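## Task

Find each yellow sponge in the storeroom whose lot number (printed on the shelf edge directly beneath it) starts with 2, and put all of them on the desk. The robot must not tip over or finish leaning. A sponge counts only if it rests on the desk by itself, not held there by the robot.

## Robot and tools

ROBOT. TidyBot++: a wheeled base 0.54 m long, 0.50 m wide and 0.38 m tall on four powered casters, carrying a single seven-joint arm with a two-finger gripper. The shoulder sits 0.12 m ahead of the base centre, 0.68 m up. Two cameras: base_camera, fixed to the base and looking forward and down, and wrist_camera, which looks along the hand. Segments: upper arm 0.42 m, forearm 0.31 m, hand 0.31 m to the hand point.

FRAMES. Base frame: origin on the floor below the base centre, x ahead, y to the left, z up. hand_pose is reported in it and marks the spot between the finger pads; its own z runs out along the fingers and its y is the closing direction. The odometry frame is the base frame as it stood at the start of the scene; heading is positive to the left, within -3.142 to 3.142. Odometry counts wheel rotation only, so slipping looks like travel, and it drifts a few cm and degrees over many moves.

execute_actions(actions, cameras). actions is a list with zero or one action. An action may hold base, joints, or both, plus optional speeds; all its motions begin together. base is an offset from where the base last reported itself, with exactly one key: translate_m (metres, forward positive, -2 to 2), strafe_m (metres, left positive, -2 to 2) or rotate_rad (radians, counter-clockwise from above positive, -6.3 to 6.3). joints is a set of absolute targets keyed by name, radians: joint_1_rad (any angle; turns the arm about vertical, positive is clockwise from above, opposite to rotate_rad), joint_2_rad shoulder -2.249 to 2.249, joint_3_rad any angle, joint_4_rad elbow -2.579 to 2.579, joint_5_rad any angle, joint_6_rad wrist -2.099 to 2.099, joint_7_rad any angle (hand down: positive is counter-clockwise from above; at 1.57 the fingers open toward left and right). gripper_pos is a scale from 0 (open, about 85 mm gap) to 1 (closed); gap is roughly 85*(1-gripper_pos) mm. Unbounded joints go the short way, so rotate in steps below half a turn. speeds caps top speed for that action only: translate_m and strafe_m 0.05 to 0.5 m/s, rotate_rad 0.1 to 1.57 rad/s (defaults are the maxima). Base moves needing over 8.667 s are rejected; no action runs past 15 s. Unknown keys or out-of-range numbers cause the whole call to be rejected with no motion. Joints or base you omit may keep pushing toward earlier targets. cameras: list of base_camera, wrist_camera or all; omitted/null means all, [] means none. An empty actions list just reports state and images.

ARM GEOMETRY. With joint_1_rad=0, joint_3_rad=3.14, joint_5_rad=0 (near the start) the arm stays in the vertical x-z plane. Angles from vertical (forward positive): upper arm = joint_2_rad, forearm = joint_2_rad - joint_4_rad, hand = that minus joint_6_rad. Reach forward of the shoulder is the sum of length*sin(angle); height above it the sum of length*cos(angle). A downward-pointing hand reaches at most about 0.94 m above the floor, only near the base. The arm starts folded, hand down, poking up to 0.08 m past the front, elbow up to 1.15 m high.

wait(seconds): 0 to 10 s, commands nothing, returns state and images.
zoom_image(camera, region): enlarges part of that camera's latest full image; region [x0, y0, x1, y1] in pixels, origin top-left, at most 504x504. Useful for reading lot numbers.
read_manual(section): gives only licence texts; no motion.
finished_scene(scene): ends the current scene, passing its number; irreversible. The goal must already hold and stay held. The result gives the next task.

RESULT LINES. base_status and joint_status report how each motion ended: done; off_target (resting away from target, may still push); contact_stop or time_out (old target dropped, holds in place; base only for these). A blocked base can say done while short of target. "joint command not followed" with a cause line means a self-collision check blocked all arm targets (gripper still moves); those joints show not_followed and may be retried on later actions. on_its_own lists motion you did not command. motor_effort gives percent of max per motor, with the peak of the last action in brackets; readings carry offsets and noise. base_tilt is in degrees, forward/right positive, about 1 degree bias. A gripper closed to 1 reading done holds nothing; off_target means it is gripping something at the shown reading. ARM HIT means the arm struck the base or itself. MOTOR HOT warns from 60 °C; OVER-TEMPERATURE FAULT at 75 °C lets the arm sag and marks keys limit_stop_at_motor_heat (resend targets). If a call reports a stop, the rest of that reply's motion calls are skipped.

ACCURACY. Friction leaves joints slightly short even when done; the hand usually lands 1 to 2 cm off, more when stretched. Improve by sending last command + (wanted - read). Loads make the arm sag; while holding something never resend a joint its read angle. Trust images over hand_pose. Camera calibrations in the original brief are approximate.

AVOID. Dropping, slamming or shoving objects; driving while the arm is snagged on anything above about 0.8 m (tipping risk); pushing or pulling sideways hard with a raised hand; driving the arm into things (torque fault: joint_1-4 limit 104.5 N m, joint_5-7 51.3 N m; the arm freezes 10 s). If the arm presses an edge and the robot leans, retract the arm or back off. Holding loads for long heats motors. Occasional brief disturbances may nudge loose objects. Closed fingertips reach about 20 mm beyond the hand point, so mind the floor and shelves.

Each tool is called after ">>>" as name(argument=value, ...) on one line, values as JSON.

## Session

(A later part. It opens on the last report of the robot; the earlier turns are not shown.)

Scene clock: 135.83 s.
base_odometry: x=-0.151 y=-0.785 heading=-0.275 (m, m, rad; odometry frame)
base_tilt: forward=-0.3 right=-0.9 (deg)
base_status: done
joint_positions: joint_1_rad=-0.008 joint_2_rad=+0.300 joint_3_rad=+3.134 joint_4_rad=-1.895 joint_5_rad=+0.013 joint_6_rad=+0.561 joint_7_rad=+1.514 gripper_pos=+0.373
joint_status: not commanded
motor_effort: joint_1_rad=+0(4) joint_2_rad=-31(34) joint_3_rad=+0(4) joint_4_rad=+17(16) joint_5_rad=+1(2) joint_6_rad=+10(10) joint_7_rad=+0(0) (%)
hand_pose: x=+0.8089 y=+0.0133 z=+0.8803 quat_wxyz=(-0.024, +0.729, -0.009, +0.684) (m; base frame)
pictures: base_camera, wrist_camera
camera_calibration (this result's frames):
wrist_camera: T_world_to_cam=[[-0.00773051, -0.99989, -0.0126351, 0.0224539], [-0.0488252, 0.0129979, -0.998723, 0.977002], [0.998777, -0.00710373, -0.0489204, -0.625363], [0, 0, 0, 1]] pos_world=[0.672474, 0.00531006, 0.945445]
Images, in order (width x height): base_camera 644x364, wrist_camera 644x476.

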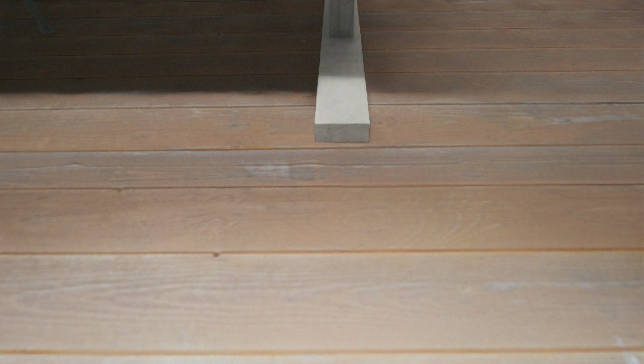

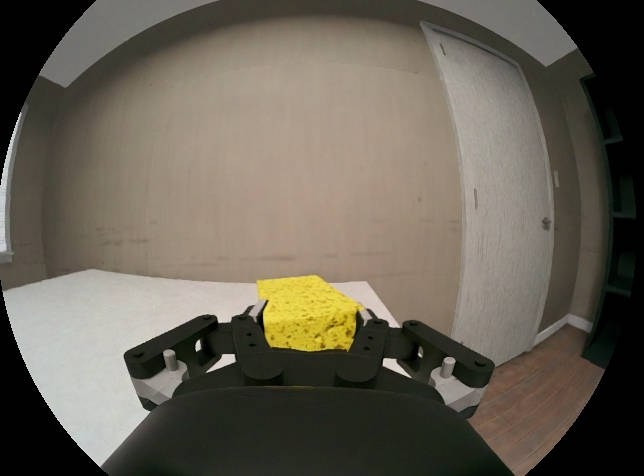

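>>> execute_actions(actions=[{"base":{"strafe_m":0.4}}], cameras=[])

>>> execute_actions(actions=[{"joints":{"joint_2_rad":0.48,"joint_4_rad":-1.66,"joint_6_rad":0.35},"base":{"translate_m":0.08}}])

Scene clock: 144.20 s.
base_odometry: x=-0.043 y=-0.399 heading=-0.274 (m, m, rad; odometry frame)
base_tilt: forward=-0.3 right=-0.9 (deg)
base_status: done
joint_positions: joint_1_rad=-0.007 joint_2_rad=+0.300 joint_3_rad=+3.135 joint_4_rad=-1.895 joint_5_rad=+0.013 joint_6_rad=+0.561 joint_7_rad=+1.514 gripper_pos=+0.373
joint_status: not commanded
motor_effort: joint_1_rad=+1(6) joint_2_rad=-31(32) joint_3_rad=-1(2) joint_4_rad=+17(17) joint_5_rad=+1(0) joint_6_rad=+9(10) joint_7_rad=+0(1) (%)
hand_pose: x=+0.8090 y=+0.0120 z=+0.8803 quat_wxyz=(-0.023, +0.729, -0.010, +0.684) (m; base frame)
pictures: none
No camera images: the call's "cameras" was empty. Leave "cameras" out to get every camera's image.

Scene clock: 145.73 s.
base_odometry: x=+0.034 y=-0.421 heading=-0.274 (m, m, rad; odometry frame)
base_tilt: forward=-0.3 right=-1.0 (deg)
base_status: done
joint_positions: joint_1_rad=-0.007 joint_2_rad=+0.479 joint_3_rad=+3.135 joint_4_rad=-1.671 joint_5_rad=+0.013 joint_6_rad=+0.383 joint_7_rad=+1.514 gripper_pos=+0.373
joint_status: all done
motor_effort: joint_1_rad=+1(2) joint_2_rad=-38(41) joint_3_rad=+0(2) joint_4_rad=+17(18) joint_5_rad=+1(0) joint_6_rad=+10(10) joint_7_rad=+1(1) (%)
hand_pose: x=+0.8812 y=+0.0119 z=+0.8226 quat_wxyz=(-0.021, +0.773, -0.012, +0.634) (m; base frame)
pictures: base_camera, wrist_camera
camera_calibration (this result's frames):
wrist_camera: T_world_to_cam=[[-0.0132847, -0.999874, -0.00873852, 0.0225015], [-0.180496, 0.0109937, -0.983514, 1.02642], [0.983486, -0.0114884, -0.180619, -0.578546], [0, 0, 0, 1]] pos_world=[0.754556, 0.00456786, 0.905201]
Images, in order (width x height): base_camera 644x364, wrist_camera 644x476.

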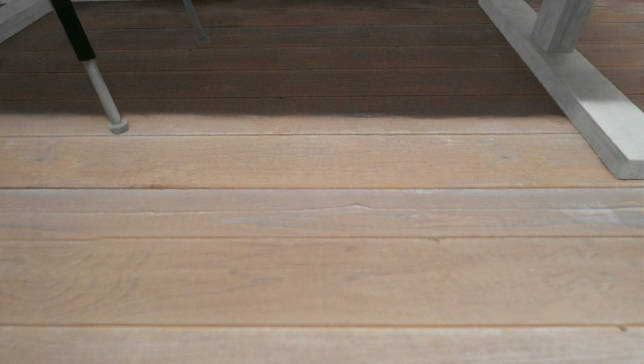

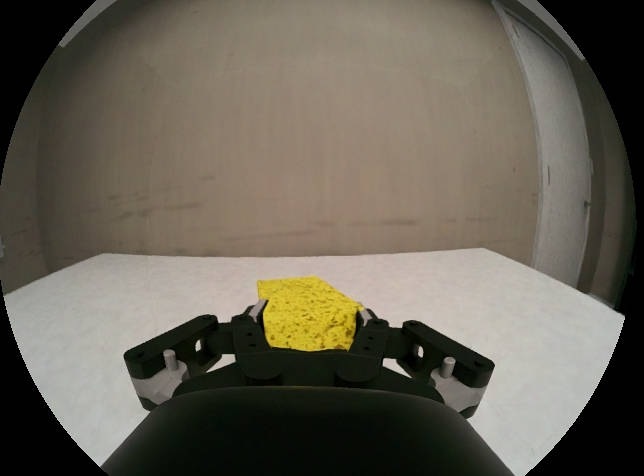

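>>> execute_actions(actions=[{"joints":{"joint_2_rad":0.54}}], cameras=["wrist_camera"])

Scene clock: 150.87 s.
base_odometry: x=+0.034 y=-0.421 heading=-0.274 (m, m, rad; odometry frame)
base_tilt: forward=-0.3 right=-1.0 (deg)
base_status: not commanded
joint_positions: joint_1_rad=-0.007 joint_2_rad=+0.532 joint_3_rad=+3.135 joint_4_rad=-1.668 joint_5_rad=+0.013 joint_6_rad=+0.383 joint_7_rad=+1.514 gripper_pos=+0.373
joint_status: all done
motor_effort: joint_1_rad=+1(1) joint_2_rad=-39(41) joint_3_rad=-1(1) joint_4_rad=+16(17) joint_5_rad=+1(1) joint_6_rad=+9(10) joint_7_rad=+0(0) (%)
hand_pose: x=+0.8883 y=+0.0119 z=+0.7838 quat_wxyz=(-0.020, +0.788, -0.012, +0.615) (m; base frame)
pictures: wrist_camera
camera_calibration (this result's frames):
wrist_camera: T_world_to_cam=[[-0.0137045, -0.999876, -0.00774335, 0.0218968], [-0.229308, 0.0106804, -0.973295, 1.02491], [0.973257, -0.0115629, -0.229426, -0.545196], [0, 0, 0, 1]] pos_world=[0.765936, 0.00464357, 0.872628]
Images, in order (width x height): wrist_camera 644x476.

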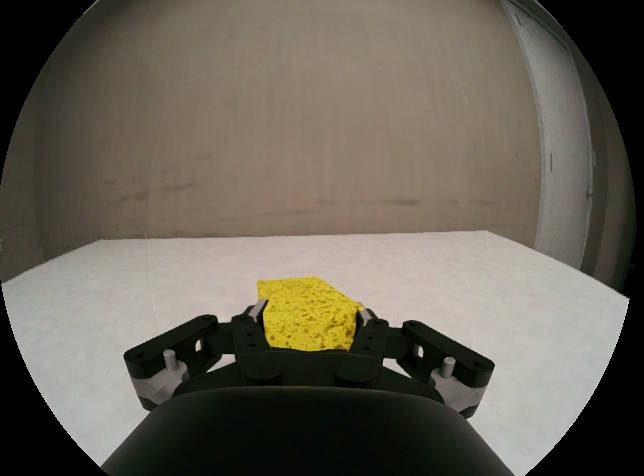

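>>> execute_actions(actions=[{"joints":{"joint_2_rad":0.565}}], cameras=[])

>>> execute_actions(actions=[{"joints":{"gripper_pos":0.0}}], cameras=["wrist_camera"])

Scene clock: 154.73 s.
base_odometry: x=+0.034 y=-0.421 heading=-0.274 (m, m, rad; odometry frame)
base_tilt: forward=-0.3 right=-1.0 (deg)
base_status: not commanded
joint_positions: joint_1_rad=-0.007 joint_2_rad=+0.545 joint_3_rad=+3.135 joint_4_rad=-1.664 joint_5_rad=+0.013 joint_6_rad=+0.383 joint_7_rad=+1.514 gripper_pos=+0.373
joint_status: all done
motor_effort: joint_1_rad=+1(1) joint_2_rad=-37(39) joint_3_rad=-1(1) joint_4_rad=+15(16) joint_5_rad=+1(1) joint_6_rad=+7(9) joint_7_rad=+0(0) (%)
hand_pose: x=+0.8906 y=+0.0119 z=+0.7760 quat_wxyz=(-0.020, +0.791, -0.012, +0.611) (m; base frame)
pictures: none
No camera images: the call's "cameras" was empty. Leave "cameras" out to get every camera's image.

Scene clock: 155.83 s.
base_odometry: x=+0.034 y=-0.421 heading=-0.274 (m, m, rad; odometry frame)
base_tilt: forward=-0.3 right=-0.9 (deg)
base_status: not commanded
joint_positions: joint_1_rad=-0.007 joint_2_rad=+0.548 joint_3_rad=+3.135 joint_4_rad=-1.664 joint_5_rad=+0.013 joint_6_rad=+0.383 joint_7_rad=+1.514 gripper_pos=+0.000
joint_status: all done
motor_effort: joint_1_rad=+0(1) joint_2_rad=-39(40) joint_3_rad=-1(1) joint_4_rad=+16(16) joint_5_rad=+1(1) joint_6_rad=+10(10) joint_7_rad=+0(0) (%)
hand_pose: x=+0.8910 y=+0.0119 z=+0.7738 quat_wxyz=(-0.020, +0.792, -0.012, +0.610) (m; base frame)
pictures: wrist_camera
camera_calibration (this result's frames):
wrist_camera: T_world_to_cam=[[-0.0138079, -0.999876, -0.00752343, 0.0217939], [-0.240771, 0.0106275, -0.970524, 1.02387], [0.970484, -0.0115895, -0.240888, -0.538713], [0, 0, 0, 1]] pos_world=[0.76963, 0.0046666, 0.864082]
Images, in order (width x height): wrist_camera 644x476.

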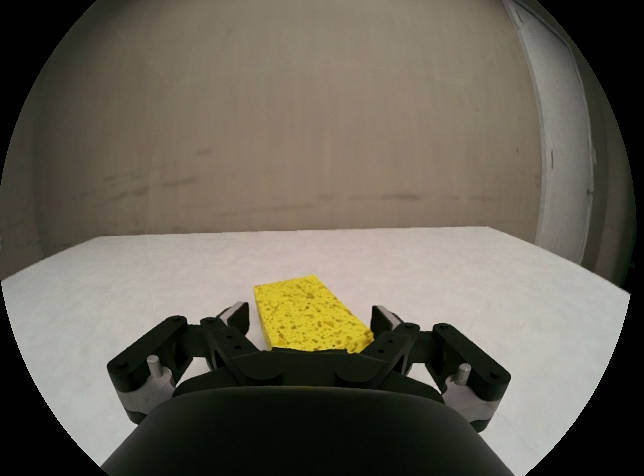

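>>> execute_actions(actions=[{"base":{"translate_m":-0.25},"speeds":{"translate_m":0.2}}], cameras=[])

>>> execute_actions(actions=[{"joints":{"joint_2_rad":-0.39,"joint_4_rad":-2.5,"joint_6_rad":0.45},"base":{"rotate_rad":1.571}}])

Scene clock: 164.17 s.
base_odometry: x=-0.207 y=-0.353 heading=-0.274 (m, m, rad; odometry frame)
base_tilt: forward=-0.2 right=-1.0 (deg)
base_status: done
joint_positions: joint_1_rad=-0.007 joint_2_rad=+0.552 joint_3_rad=+3.136 joint_4_rad=-1.663 joint_5_rad=+0.013 joint_6_rad=+0.383 joint_7_rad=+1.514 gripper_pos=+0.000
joint_status: not commanded
motor_effort: joint_1_rad=-1(4) joint_2_rad=-40(42) joint_3_rad=-1(3) joint_4_rad=+16(18) joint_5_rad=+1(1) joint_6_rad=+9(10) joint_7_rad=+1(0) (%)
hand_pose: x=+0.8915 y=+0.0115 z=+0.7703 quat_wxyz=(-0.020, +0.793, -0.012, +0.608) (m; base frame)
pictures: none
No camera images: the call's "cameras" was empty. Leave "cameras" out to get every camera's image.

Scene clock: 166.47 s.
base_odometry: x=-0.207 y=-0.353 heading=+1.297 (m, m, rad; odometry frame)
base_tilt: forward=-0.3 right=-1.0 (deg)
base_status: done
joint_positions: joint_1_rad=-0.007 joint_2_rad=-0.377 joint_3_rad=+3.130 joint_4_rad=-2.493 joint_5_rad=+0.013 joint_6_rad=+0.408 joint_7_rad=+1.514 gripper_pos=+0.000
joint_status: all done
motor_effort: joint_1_rad=+0(5) joint_2_rad=-6(40) joint_3_rad=+0(4) joint_4_rad=+17(18) joint_5_rad=+1(0) joint_6_rad=+10(10) joint_7_rad=+0(0) (%)
hand_pose: x=+0.5411 y=+0.0114 z=+0.8674 quat_wxyz=(-0.021, +0.754, -0.007, +0.657) (m; base frame)
pictures: base_camera, wrist_camera
camera_calibration (this result's frames):
wrist_camera: T_world_to_cam=[[-0.00698903, -0.999971, -0.00315322, 0.00962439], [-0.12215, 0.00398341, -0.992504, 0.985446], [0.992487, -0.00655147, -0.122175, -0.291582], [0, 0, 0, 1]] pos_world=[0.409832, 0.00378838, 0.942465]
Images, in order (width x height): base_camera 644x364, wrist_camera 644x476.

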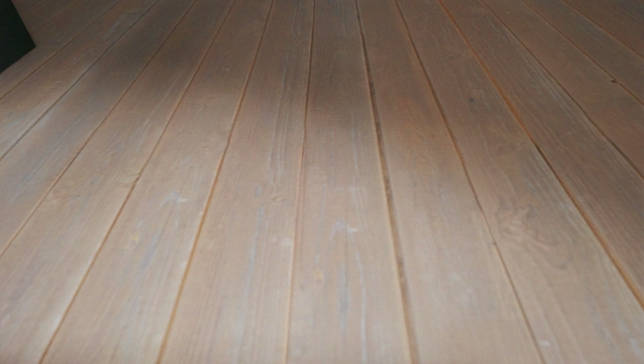

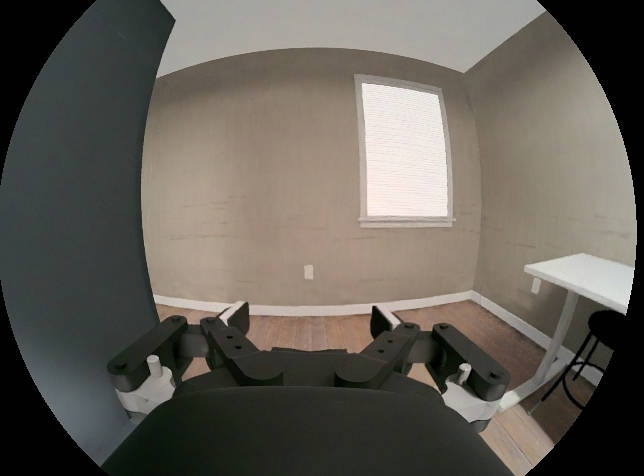

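>>> execute_actions(actions=[{"base":{"translate_m":1.62}}], cameras=[])

>>> execute_actions(actions=[{"base":{"rotate_rad":1.571}}])

Scene clock: 179.80 s.
base_odometry: x=+0.229 y=+1.204 heading=+1.293 (m, m, rad; odometry frame)
base_tilt: forward=-0.3 right=-1.0 (deg)
base_status: translate_m time_out (by the wheels' count: +1.617 of +1.620)
joint_positions: joint_1_rad=+0.008 joint_2_rad=-0.536 joint_3_rad=+3.140 joint_4_rad=-2.575 joint_5_rad=-0.007 joint_6_rad=+0.370 joint_7_rad=+1.507 gripper_pos=+0.000
joint_status: not commanded
motor_effort: joint_1_rad=-4(6) joint_2_rad=+26(35) joint_3_rad=-2(5) joint_4_rad=+31(42) joint_5_rad=+5(7) joint_6_rad=+18(41) joint_7_rad=+2(4) (%)
hand_pose: x=+0.4943 y=-0.0018 z=+0.8710 quat_wxyz=(-0.020, +0.741, -0.029, +0.671) (m; base frame)
pictures: none
No camera images: the call's "cameras" was empty. Leave "cameras" out to get every camera's image.

not run: a stop came earlier in this reply.

>>> execute_actions(actions=[{"base":{"translate_m":-0.2},"speeds":{"translate_m":0.2}}])

Scene clock: 184.20 s.
base_odometry: x=+0.174 y=+1.011 heading=+1.294 (m, m, rad; odometry frame)
base_tilt: forward=-0.3 right=-1.0 (deg)
base_status: done
joint_positions: joint_1_rad=+0.008 joint_2_rad=-0.383 joint_3_rad=+3.141 joint_4_rad=-2.494 joint_5_rad=-0.007 joint_6_rad=+0.410 joint_7_rad=+1.507 gripper_pos=+0.000
joint_status: not commanded
motor_effort: joint_1_rad=+0(5) joint_2_rad=-6(27) joint_3_rad=-1(4) joint_4_rad=+17(31) joint_5_rad=+1(5) joint_6_rad=+10(15) joint_7_rad=+1(2) (%)
hand_pose: x=+0.5401 y=-0.0026 z=+0.8702 quat_wxyz=(-0.020, +0.751, -0.030, +0.659) (m; base frame)
pictures: base_camera, wrist_camera
camera_calibration (this result's frames):
wrist_camera: T_world_to_cam=[[-0.0435706, -0.998533, -0.0321523, 0.0406377], [-0.114211, 0.0369502, -0.992769, 0.984173], [0.992501, -0.0395834, -0.115653, -0.296109], [0, 0, 0, 1]] pos_world=[0.408063, -0.00750831, 0.944117]
Images, in order (width x height): base_camera 644x364, wrist_camera 644x476.

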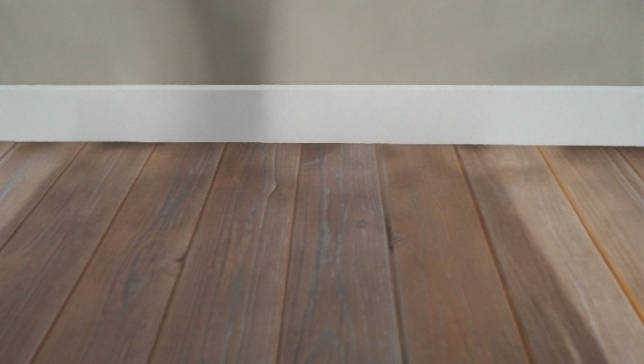

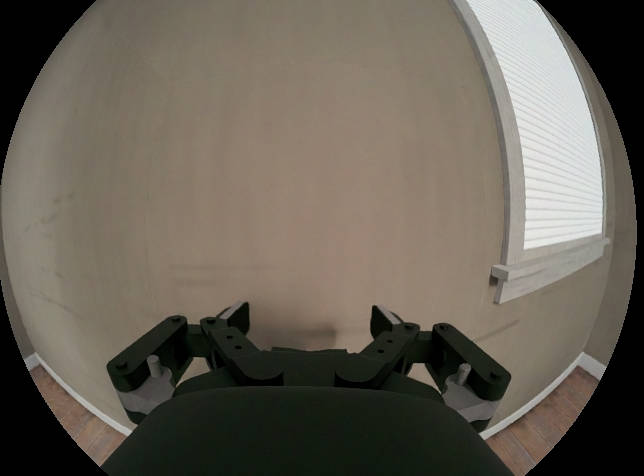

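>>> execute_actions(actions=[{"base":{"rotate_rad":1.571}}])

Scene clock: 190.53 s.
base_odometry: x=+0.174 y=+1.011 heading=+2.864 (m, m, rad; odometry frame)
base_tilt: forward=-0.3 right=-1.0 (deg)
base_status: done
joint_positions: joint_1_rad=+0.007 joint_2_rad=-0.383 joint_3_rad=+3.140 joint_4_rad=-2.494 joint_5_rad=-0.007 joint_6_rad=+0.411 joint_7_rad=+1.507 gripper_pos=+0.000
joint_status: not commanded
motor_effort: joint_1_rad=+0(1) joint_2_rad=-6(7) joint_3_rad=+1(1) joint_4_rad=+17(17) joint_5_rad=+1(2) joint_6_rad=+10(9) joint_7_rad=+1(0) (%)
hand_pose: x=+0.5401 y=-0.0018 z=+0.8703 quat_wxyz=(-0.020, +0.751, -0.029, +0.660) (m; base frame)
pictures: base_camera, wrist_camera
camera_calibration (this result's frames):
wrist_camera: T_world_to_cam=[[-0.0418372, -0.998624, -0.0316127, 0.0400638], [-0.114033, 0.0362062, -0.992817, 0.984155], [0.992596, -0.0379318, -0.115391, -0.296344], [0, 0, 0, 1]] pos_world=[0.408051, -0.00686464, 0.944157]
Images, in order (width x height): base_camera 644x364, wrist_camera 644x476.

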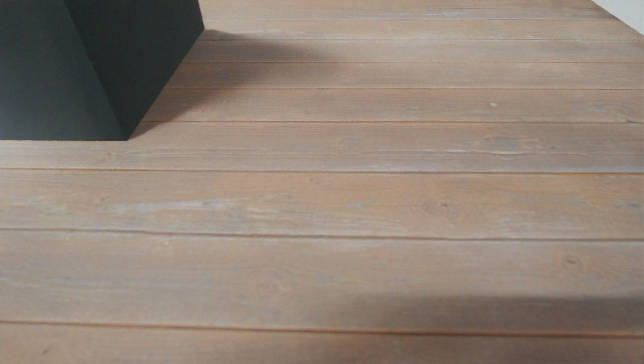

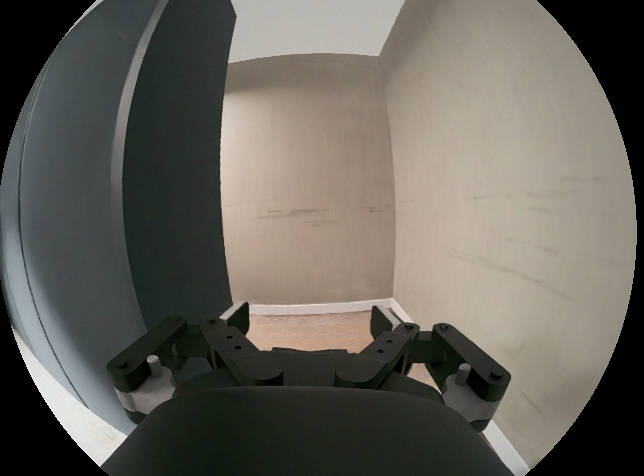

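>>> execute_actions(actions=[{"base":{"strafe_m":-0.19}}], cameras=[])

>>> execute_actions(actions=[{"base":{"translate_m":1.4}}])

Scene clock: 198.33 s.
base_odometry: x=+0.226 y=+1.194 heading=+2.866 (m, m, rad; odometry frame)
base_tilt: forward=-0.3 right=-1.0 (deg)
base_status: done
joint_positions: joint_1_rad=+0.007 joint_2_rad=-0.383 joint_3_rad=+3.141 joint_4_rad=-2.494 joint_5_rad=-0.007 joint_6_rad=+0.411 joint_7_rad=+1.507 gripper_pos=+0.000
joint_status: not commanded
motor_effort: joint_1_rad=+0(1) joint_2_rad=-6(6) joint_3_rad=+0(1) joint_4_rad=+17(17) joint_5_rad=+1(1) joint_6_rad=+10(9) joint_7_rad=+1(0) (%)
hand_pose: x=+0.5401 y=-0.0023 z=+0.8703 quat_wxyz=(-0.020, +0.751, -0.030, +0.660) (m; base frame)
pictures: none
No camera images: the call's "cameras" was empty. Leave "cameras" out to get every camera's image.

Scene clock: 202.50 s.
base_odometry: x=-1.121 y=+1.577 heading=+2.865 (m, m, rad; odometry frame)
base_tilt: forward=-0.3 right=-1.0 (deg)
base_status: done
joint_positions: joint_1_rad=+0.007 joint_2_rad=-0.384 joint_3_rad=+3.141 joint_4_rad=-2.494 joint_5_rad=-0.007 joint_6_rad=+0.411 joint_7_rad=+1.507 gripper_pos=+0.000
joint_status: not commanded
motor_effort: joint_1_rad=+1(2) joint_2_rad=-6(9) joint_3_rad=+0(1) joint_4_rad=+18(18) joint_5_rad=+1(1) joint_6_rad=+9(9) joint_7_rad=+0(0) (%)
hand_pose: x=+0.5399 y=-0.0023 z=+0.8705 quat_wxyz=(-0.020, +0.751, -0.030, +0.660) (m; base frame)
pictures: base_camera, wrist_camera
camera_calibration (this result's frames):
wrist_camera: T_world_to_cam=[[-0.0428173, -0.998569, -0.0320547, 0.0404743], [-0.11314, 0.036724, -0.9929, 0.983931], [0.992656, -0.0388866, -0.114551, -0.296886], [0, 0, 0, 1]] pos_world=[0.407761, -0.0072625, 0.944234]
Images, in order (width x height): base_camera 644x364, wrist_camera 644x476.

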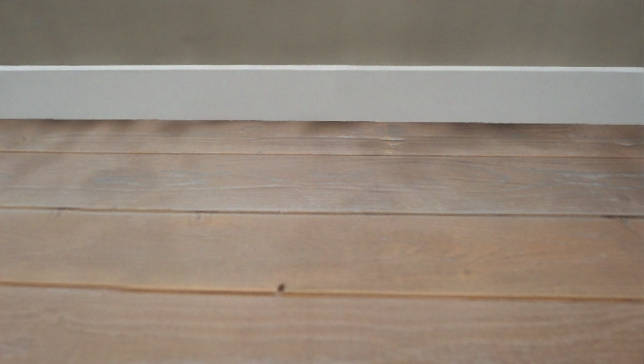

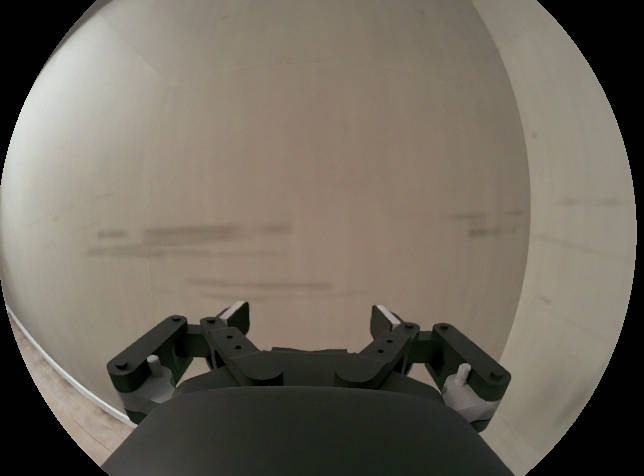

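>>> execute_actions(actions=[{"base":{"rotate_rad":1.56}}], cameras=[])

>>> execute_actions(actions=[{"base":{"strafe_m":-0.22}}])

Scene clock: 209.63 s.
base_odometry: x=-1.121 y=+1.577 heading=-1.858 (m, m, rad; odometry frame)
base_tilt: forward=-0.3 right=-0.9 (deg)
base_status: done
joint_positions: joint_1_rad=+0.007 joint_2_rad=-0.384 joint_3_rad=+3.140 joint_4_rad=-2.494 joint_5_rad=-0.007 joint_6_rad=+0.411 joint_7_rad=+1.507 gripper_pos=+0.000
joint_status: not commanded
motor_effort: joint_1_rad=+1(1) joint_2_rad=-7(7) joint_3_rad=+0(1) joint_4_rad=+17(17) joint_5_rad=+1(1) joint_6_rad=+9(9) joint_7_rad=+1(1) (%)
hand_pose: x=+0.5399 y=-0.0016 z=+0.8705 quat_wxyz=(-0.020, +0.750, -0.029, +0.660) (m; base frame)
pictures: none
No camera images: the call's "cameras" was empty. Leave "cameras" out to get every camera's image.

Scene clock: 211.33 s.
base_odometry: x=-1.332 y=+1.640 heading=-1.857 (m, m, rad; odometry frame)
base_tilt: forward=-0.3 right=-1.0 (deg)
base_status: done
joint_positions: joint_1_rad=+0.007 joint_2_rad=-0.384 joint_3_rad=+3.141 joint_4_rad=-2.494 joint_5_rad=-0.007 joint_6_rad=+0.411 joint_7_rad=+1.507 gripper_pos=+0.000
joint_status: not commanded
motor_effort: joint_1_rad=+1(0) joint_2_rad=-7(7) joint_3_rad=-1(1) joint_4_rad=+17(17) joint_5_rad=+1(2) joint_6_rad=+9(9) joint_7_rad=+0(1) (%)
hand_pose: x=+0.5399 y=-0.0021 z=+0.8705 quat_wxyz=(-0.020, +0.750, -0.029, +0.660) (m; base frame)
pictures: base_camera, wrist_camera
camera_calibration (this result's frames):
wrist_camera: T_world_to_cam=[[-0.0422986, -0.998594, -0.0319578, 0.0403467], [-0.113072, 0.0365655, -0.992914, 0.983923], [0.992686, -0.0383853, -0.11446, -0.29697], [0, 0, 0, 1]] pos_world=[0.407759, -0.00708699, 0.944249]
Images, in order (width x height): base_camera 644x364, wrist_camera 644x476.

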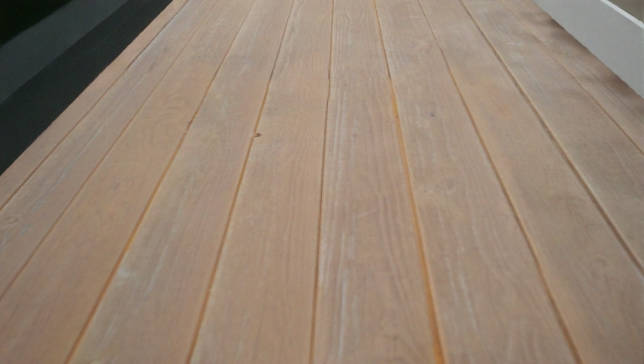

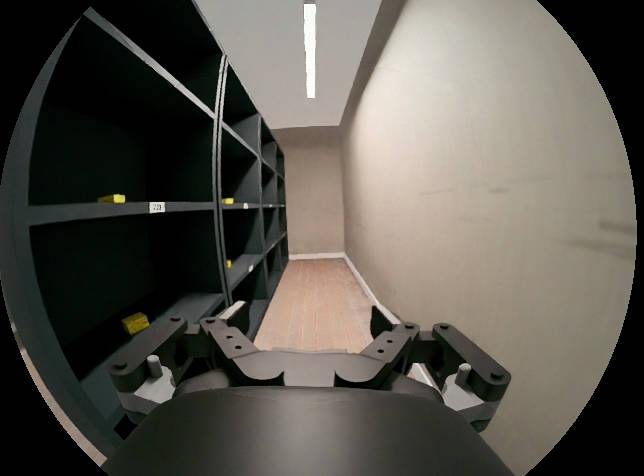

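>>> execute_actions(actions=[{"base":{"rotate_rad":-0.045},"joints":{"joint_1_rad":-1.0,"joint_6_rad":0.2}}])

>>> zoom_image(camera="wrist_camera", region=[150, 100, 560, 400])

Scene clock: 220.67 s.
base_odometry: x=-1.332 y=+1.640 heading=-1.902 (m, m, rad; odometry frame)
base_tilt: forward=-0.3 right=-1.0 (deg)
base_status: done
joint_positions: joint_1_rad=-0.984 joint_2_rad=-0.384 joint_3_rad=+3.142 joint_4_rad=-2.494 joint_5_rad=-0.007 joint_6_rad=+0.241 joint_7_rad=+1.507 gripper_pos=+0.000
joint_status: all done
motor_effort: joint_1_rad=+1(1) joint_2_rad=-6(7) joint_3_rad=+0(1) joint_4_rad=+17(18) joint_5_rad=+1(1) joint_6_rad=+9(10) joint_7_rad=+1(0) (%)
hand_pose: x=+0.3453 y=+0.3415 z=+0.8187 quat_wxyz=(-0.298, +0.722, +0.354, +0.514) (m; base frame)
pictures: base_camera, wrist_camera
camera_calibration (this result's frames):
wrist_camera: T_world_to_cam=[[0.809279, -0.586821, -0.0266266, -0.0655255], [-0.185837, -0.212759, -0.95927, 0.980675], [0.557254, 0.781265, -0.281234, -0.0895556], [0, 0, 0, 1]] pos_world=[0.285179, 0.240163, 0.913801]
Images, in order (width x height): base_camera 644x364, wrist_camera 644x476.

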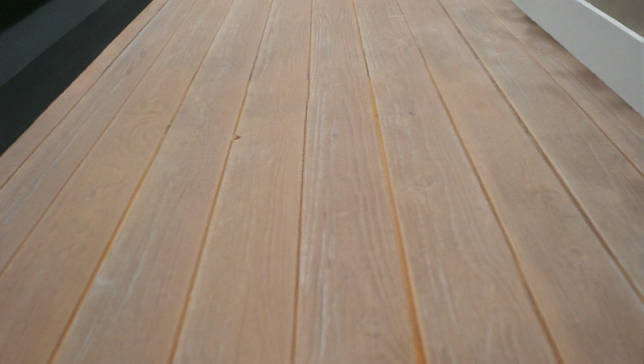

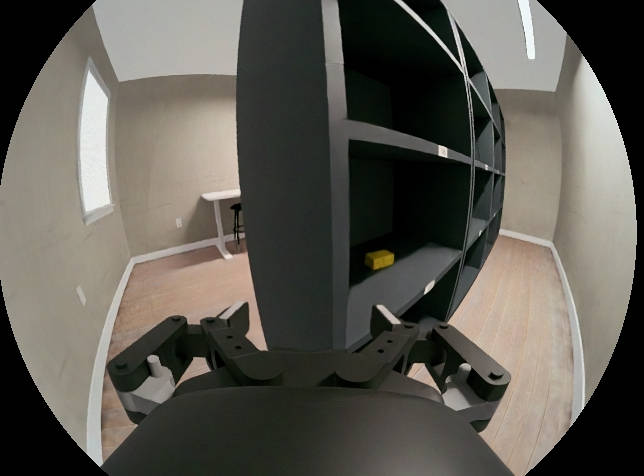

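Region (150, 100, 560, 400) of wrist_camera's 644x476 image, scaled by 1.229; it fills the top 369 rows of this view, and the rest is white.

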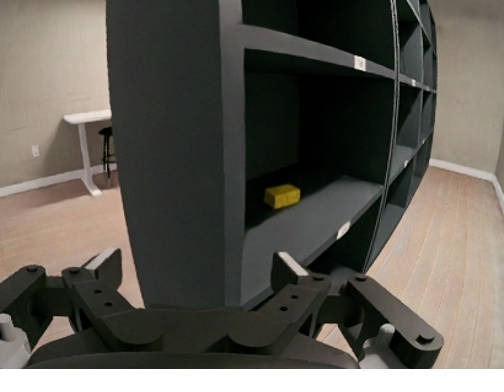

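>>> execute_actions(actions=[{"base":{"translate_m":0.55},"joints":{"joint_1_rad":-1.1}}])

Scene clock: 227.10 s.
base_odometry: x=-1.512 y=+1.120 heading=-1.903 (m, m, rad; odometry frame)
base_tilt: forward=-0.2 right=-1.0 (deg)
base_status: done
joint_positions: joint_1_rad=-1.087 joint_2_rad=-0.384 joint_3_rad=+3.142 joint_4_rad=-2.494 joint_5_rad=-0.007 joint_6_rad=+0.240 joint_7_rad=+1.507 gripper_pos=+0.000
joint_status: all done
motor_effort: joint_1_rad=+0(1) joint_2_rad=-6(7) joint_3_rad=+0(1) joint_4_rad=+17(17) joint_5_rad=+1(1) joint_6_rad=+9(9) joint_7_rad=+1(0) (%)
hand_pose: x=+0.3088 y=+0.3629 z=+0.8185 quat_wxyz=(-0.324, +0.703, +0.391, +0.497) (m; base frame)
pictures: base_camera, wrist_camera
camera_calibration (this result's frames):
wrist_camera: T_world_to_cam=[[0.865463, -0.500273, -0.026485, -0.0723139], [-0.163199, -0.231559, -0.959034, 0.977842], [0.473646, 0.834331, -0.28205, -0.0788292], [0, 0, 0, 1]] pos_world=[0.259505, 0.256022, 0.913635]
Images, in order (width x height): base_camera 644x364, wrist_camera 644x476.

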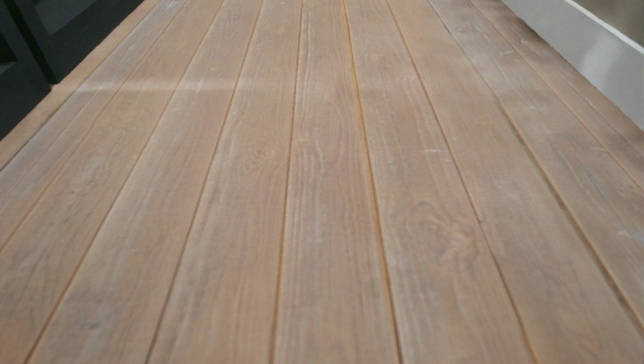

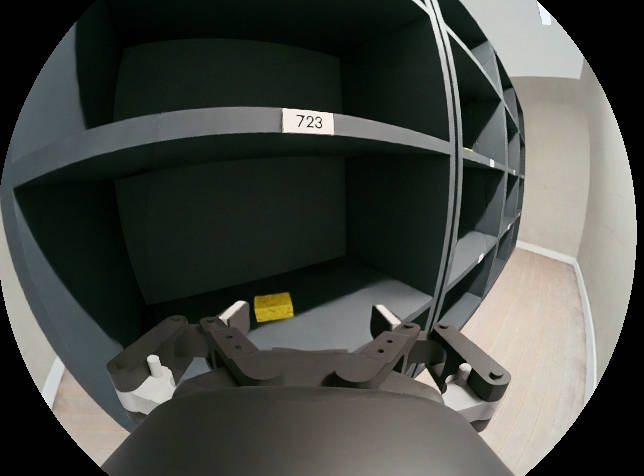

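>>> execute_actions(actions=[{"joints":{"joint_6_rad":-0.3}}], cameras=["wrist_camera"])

Scene clock: 231.40 s.
base_odometry: x=-1.512 y=+1.120 heading=-1.903 (m, m, rad; odometry frame)
base_tilt: forward=-0.2 right=-1.0 (deg)
base_status: not commanded
joint_positions: joint_1_rad=-1.087 joint_2_rad=-0.384 joint_3_rad=+3.142 joint_4_rad=-2.500 joint_5_rad=-0.007 joint_6_rad=-0.285 joint_7_rad=+1.507 gripper_pos=+0.000
joint_status: all done
motor_effort: joint_1_rad=+0(1) joint_2_rad=-4(6) joint_3_rad=+0(0) joint_4_rad=+16(18) joint_5_rad=+1(1) joint_6_rad=+7(9) joint_7_rad=+1(0) (%)
hand_pose: x=+0.2668 y=+0.2853 z=+0.6792 quat_wxyz=(-0.199, +0.814, +0.454, +0.303) (m; base frame)
pictures: wrist_camera
camera_calibration (this result's frames):
wrist_camera: T_world_to_cam=[[0.86308, -0.50504, -0.0051825, -0.0908747], [-0.370931, -0.626864, -0.685165, 0.801641], [0.342787, 0.593275, -0.728369, 0.373353], [0, 0, 0, 1]] pos_world=[0.247805, 0.235124, 0.820725]
Images, in order (width x height): wrist_camera 644x476.

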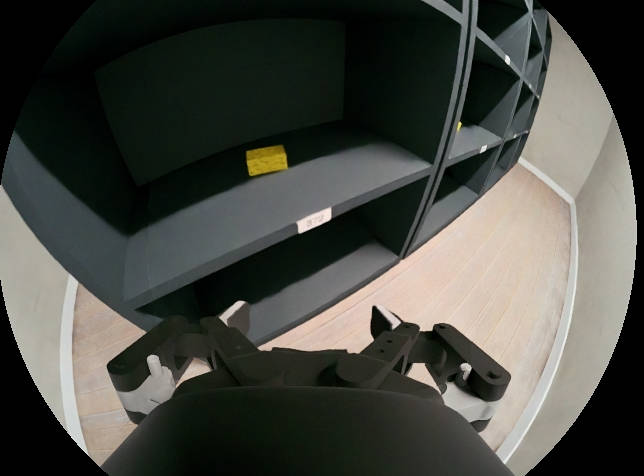

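>>> zoom_image(camera="wrist_camera", region=[270, 180, 370, 260])

Region (270, 180, 370, 260) of wrist_camera's 644x476 image, scaled by 5.040; it fills the top 403 rows of this view, and the rest is white.

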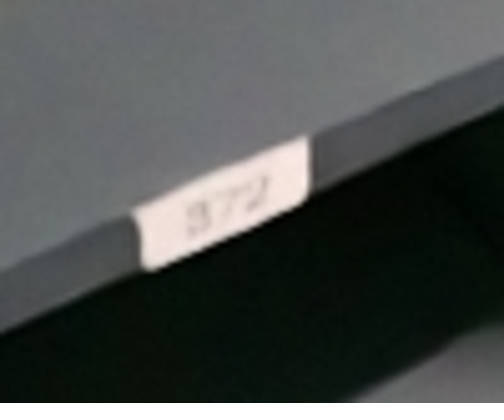

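>>> execute_actions(actions=[{"base":{"translate_m":0.8},"joints":{"joint_6_rad":-0.1,"joint_1_rad":-1.2}}])

Scene clock: 240.77 s.
base_odometry: x=-1.773 y=+0.363 heading=-1.903 (m, m, rad; odometry frame)
base_tilt: forward=-0.2 right=-0.9 (deg)
base_status: done
joint_positions: joint_1_rad=-1.186 joint_2_rad=-0.384 joint_3_rad=+3.142 joint_4_rad=-2.500 joint_5_rad=-0.007 joint_6_rad=-0.132 joint_7_rad=+1.507 gripper_pos=+0.000
joint_status: all done
motor_effort: joint_1_rad=+1(1) joint_2_rad=-5(6) joint_3_rad=+0(1) joint_4_rad=+16(17) joint_5_rad=+1(1) joint_6_rad=+7(8) joint_7_rad=+1(1) (%)
hand_pose: x=+0.2503 y=+0.3285 z=+0.7137 quat_wxyz=(-0.254, +0.765, +0.478, +0.349) (m; base frame)
pictures: base_camera, wrist_camera
camera_calibration (this result's frames):
wrist_camera: T_world_to_cam=[[0.908936, -0.416777, -0.0115354, -0.0905954], [-0.265087, -0.556323, -0.787549, 0.869628], [0.321815, 0.718889, -0.616144, 0.26245], [0, 0, 0, 1]] pos_world=[0.228413, 0.257364, 0.845537]
Images, in order (width x height): base_camera 644x364, wrist_camera 644x476.

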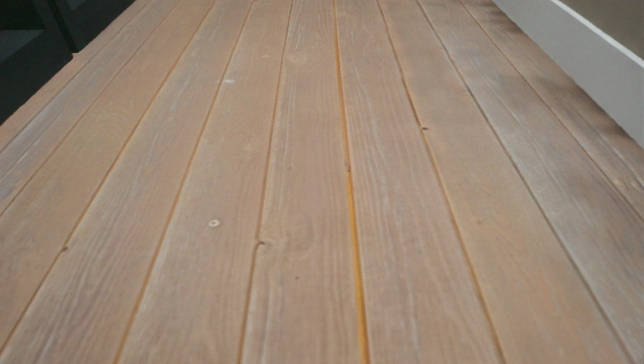

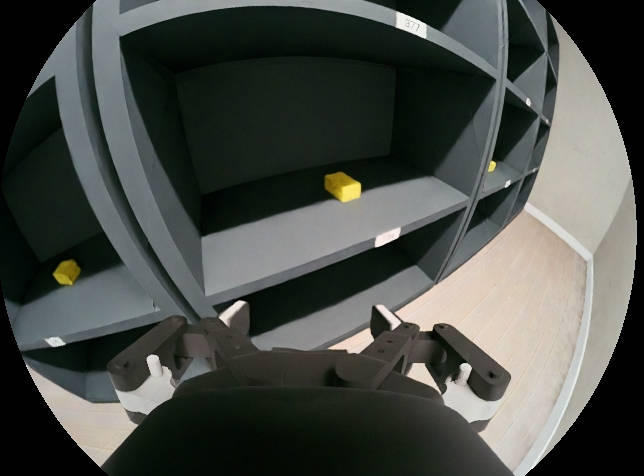

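>>> zoom_image(camera="wrist_camera", region=[340, 0, 460, 260])

Region (340, 0, 460, 260) of wrist_camera's 644x476 image, scaled by 1.938; it fills the left 233 columns of this view, and the rest is white.

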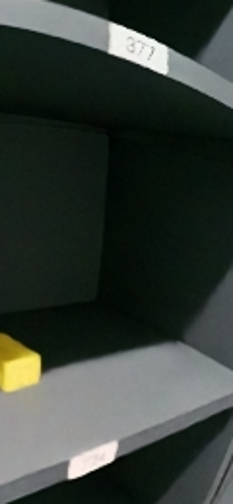

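>>> execute_actions(actions=[{"base":{"translate_m":0.3},"joints":{"joint_6_rad":-0.25,"joint_1_rad":-1.45}}])

>>> zoom_image(camera="wrist_camera", region=[200, 100, 450, 300])

Scene clock: 250.93 s.
base_odometry: x=-1.871 y=+0.080 heading=-1.903 (m, m, rad; odometry frame)
base_tilt: forward=-0.3 right=-1.0 (deg)
base_status: done
joint_positions: joint_1_rad=-1.432 joint_2_rad=-0.384 joint_3_rad=+3.142 joint_4_rad=-2.500 joint_5_rad=-0.007 joint_6_rad=-0.210 joint_7_rad=+1.507 gripper_pos=+0.000
joint_status: all done
motor_effort: joint_1_rad=+1(2) joint_2_rad=-5(5) joint_3_rad=+0(1) joint_4_rad=+16(17) joint_5_rad=+1(1) joint_6_rad=+7(7) joint_7_rad=+0(1) (%)
hand_pose: x=+0.1640 y=+0.3348 z=+0.6954 quat_wxyz=(-0.271, +0.713, +0.578, +0.289) (m; base frame)
pictures: base_camera, wrist_camera
camera_calibration (this result's frames):
wrist_camera: T_world_to_cam=[[0.983018, -0.183321, -0.00830527, -0.102318], [-0.12988, -0.663057, -0.737216, 0.814413], [0.12964, 0.725775, -0.675606, 0.34497], [0, 0, 0, 1]] pos_world=[0.161635, 0.270874, 0.832612]
Images, in order (width x height): base_camera 644x364, wrist_camera 644x476.

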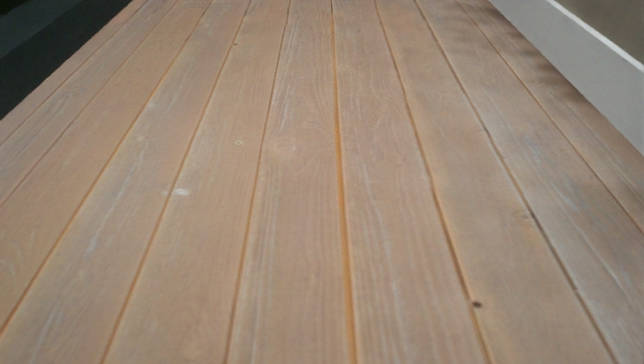

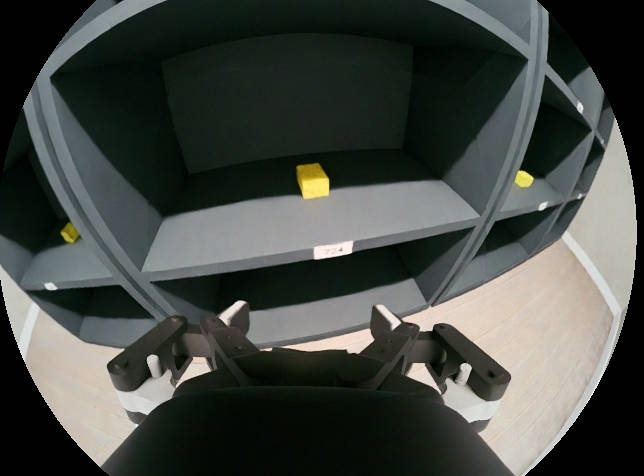

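Region (200, 100, 450, 300) of wrist_camera's 644x476 image, scaled by 2.016; it fills the top 403 rows of this view, and the rest is white.

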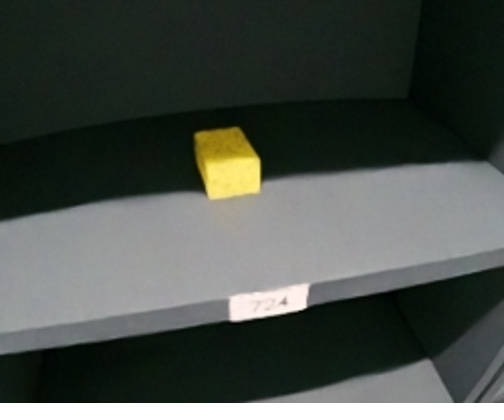

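>>> execute_actions(actions=[{"joints":{"joint_1_rad":0.0,"joint_6_rad":0.4}}], cameras=[])

>>> execute_actions(actions=[{"joints":{"joint_2_rad":1.6,"joint_4_rad":0.03,"joint_5_rad":-1.57,"joint_6_rad":1.45,"joint_7_rad":1.5},"base":{"translate_m":-0.75}}])

Scene clock: 270.17 s.
base_odometry: x=-1.871 y=+0.080 heading=-1.903 (m, m, rad; odometry frame)
base_tilt: forward=-0.3 right=-1.0 (deg)
base_status: not commanded
joint_positions: joint_1_rad=-0.016 joint_2_rad=-0.384 joint_3_rad=+3.142 joint_4_rad=-2.500 joint_5_rad=-0.007 joint_6_rad=+0.360 joint_7_rad=+1.507 gripper_pos=+0.000
joint_status: all done
motor_effort: joint_1_rad=+0(1) joint_2_rad=-7(6) joint_3_rad=+0(1) joint_4_rad=+17(18) joint_5_rad=+1(1) joint_6_rad=+9(9) joint_7_rad=+0(1) (%)
hand_pose: x=+0.5362 y=+0.0071 z=+0.8515 quat_wxyz=(-0.027, +0.769, -0.022, +0.638) (m; base frame)
pictures: none
No camera images: the call's "cameras" was empty. Leave "cameras" out to get every camera's image.

Scene clock: 273.67 s.
base_odometry: x=-1.626 y=+0.788 heading=-1.904 (m, m, rad; odometry frame)
base_tilt: forward=-0.2 right=-1.0 (deg)
base_status: done
joint_positions: joint_1_rad=-0.015 joint_2_rad=+1.587 joint_3_rad=+3.141 joint_4_rad=+0.019 joint_5_rad=-1.544 joint_6_rad=+1.410 joint_7_rad=+1.507 gripper_pos=+0.000
joint_status: all done
motor_effort: joint_1_rad=+1(3) joint_2_rad=-55(60) joint_3_rad=+4(5) joint_4_rad=+16(19) joint_5_rad=+10(10) joint_6_rad=+0(10) joint_7_rad=+1(1) (%)
hand_pose: x=+0.9083 y=-0.2947 z=+0.6842 quat_wxyz=(-0.085, +0.040, -0.697, +0.711) (m; base frame)
pictures: base_camera, wrist_camera
camera_calibration (this result's frames):
wrist_camera: T_world_to_cam=[[0.0275518, 0.00764814, -0.999591, 0.652852], [0.986579, 0.160794, 0.0284234, -0.809741], [0.160945, -0.986958, -0.00311534, -0.295483], [0, 0, 0, 1]] pos_world=[0.828442, -0.166421, 0.67468]
Images, in order (width x height): base_camera 644x364, wrist_camera 644x476.

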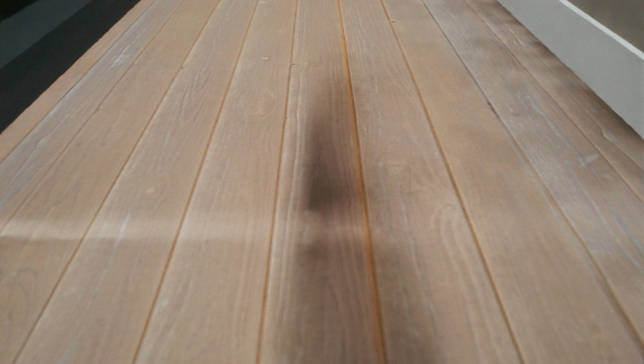

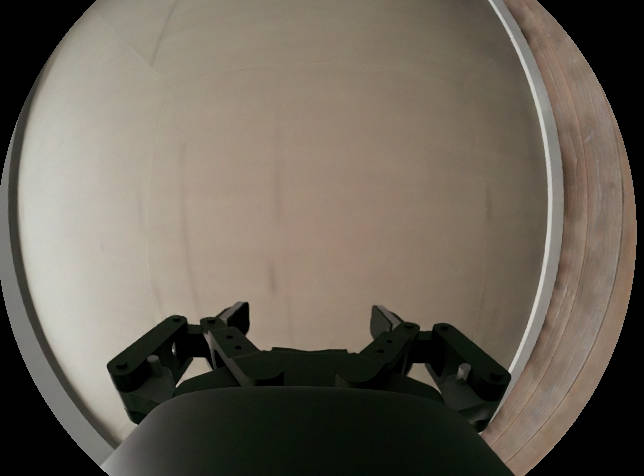

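>>> execute_actions(actions=[{"joints":{"joint_2_rad":1.75,"joint_4_rad":0.18,"joint_5_rad":1.55,"joint_7_rad":0.0}}])

Scene clock: 281.07 s.
base_odometry: x=-1.626 y=+0.788 heading=-1.904 (m, m, rad; odometry frame)
base_tilt: forward=-0.2 right=-1.0 (deg)
base_status: not commanded
joint_positions: joint_1_rad=-0.014 joint_2_rad=+1.743 joint_3_rad=+3.141 joint_4_rad=+0.171 joint_5_rad=+1.553 joint_6_rad=+1.410 joint_7_rad=+0.018 gripper_pos=+0.000
joint_status: all done
motor_effort: joint_1_rad=+1(0) joint_2_rad=-55(59) joint_3_rad=-7(8) joint_4_rad=+16(17) joint_5_rad=-8(10) joint_6_rad=+0(1) joint_7_rad=+1(0) (%)
hand_pose: x=+0.8934 y=+0.3192 z=+0.6144 quat_wxyz=(-0.462, +0.528, +0.461, +0.543) (m; base frame)
pictures: base_camera, wrist_camera
camera_calibration (this result's frames):
wrist_camera: T_world_to_cam=[[0.983351, -0.175681, 0.046436, -0.859246], [0.0516186, 0.0250437, -0.998353, 0.617733], [0.174228, 0.984129, 0.0336951, -0.351045], [0, 0, 0, 1]] pos_world=[0.874217, 0.17905, 0.668444]
Images, in order (width x height): base_camera 644x364, wrist_camera 644x476.

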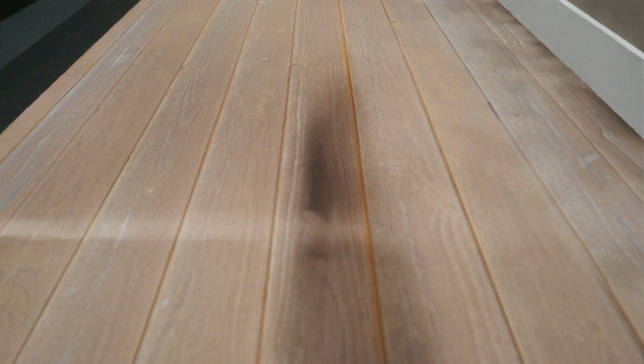

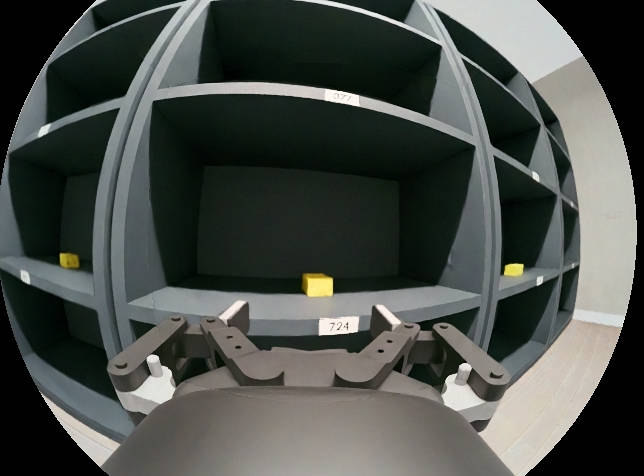

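>>> execute_actions(actions=[{"base":{"translate_m":0.8}}])

>>> zoom_image(camera="wrist_camera", region=[150, 50, 550, 360])

Scene clock: 287.93 s.
base_odometry: x=-1.888 y=+0.032 heading=-1.904 (m, m, rad; odometry frame)
base_tilt: forward=-0.2 right=-1.0 (deg)
base_status: done
joint_positions: joint_1_rad=-0.013 joint_2_rad=+1.743 joint_3_rad=+3.141 joint_4_rad=+0.171 joint_5_rad=+1.553 joint_6_rad=+1.413 joint_7_rad=+0.018 gripper_pos=+0.000
joint_status: not commanded
motor_effort: joint_1_rad=+0(4) joint_2_rad=-54(58) joint_3_rad=-6(7) joint_4_rad=+16(16) joint_5_rad=-8(8) joint_6_rad=+0(1) joint_7_rad=+0(0) (%)
hand_pose: x=+0.8927 y=+0.3185 z=+0.6144 quat_wxyz=(-0.463, +0.527, +0.462, +0.543) (m; base frame)
pictures: base_camera, wrist_camera
camera_calibration (this result's frames):
wrist_camera: T_world_to_cam=[[0.98375, -0.173368, 0.0466805, -0.859897], [0.051809, 0.0251726, -0.99834, 0.617634], [0.171905, 0.984535, 0.0337455, -0.3484], [0, 0, 0, 1]] pos_world=[0.873817, 0.178386, 0.668506]
Images, in order (width x height): base_camera 644x364, wrist_camera 644x476.

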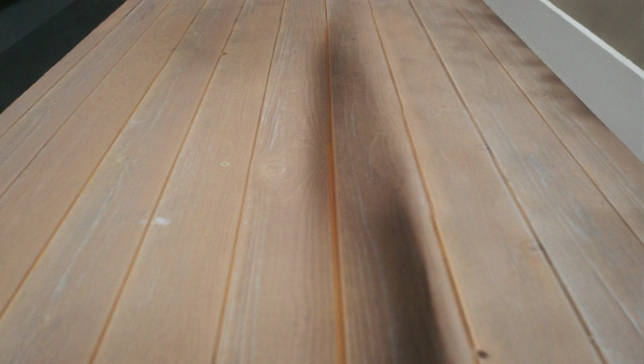

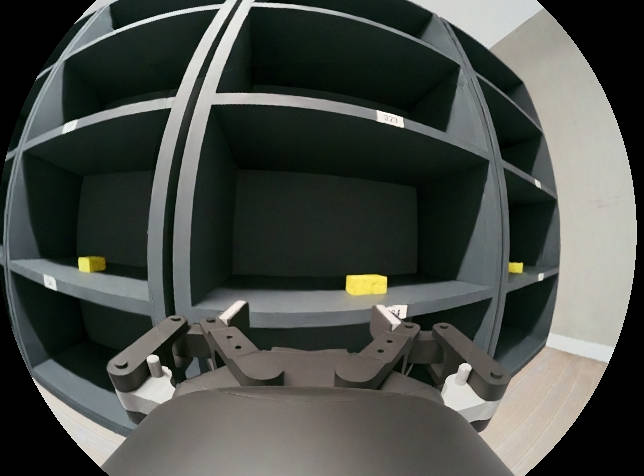

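Region (150, 50, 550, 360) of wrist_camera's 644x476 image, scaled by 1.260; it fills the top 391 rows of this view, and the rest is white.

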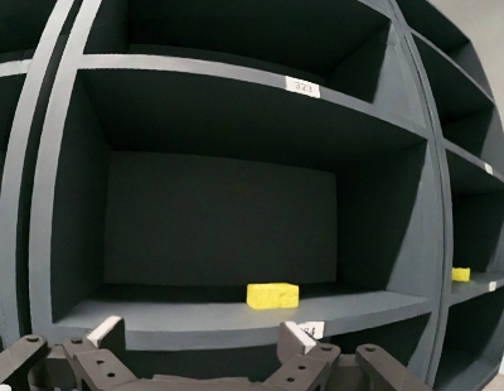

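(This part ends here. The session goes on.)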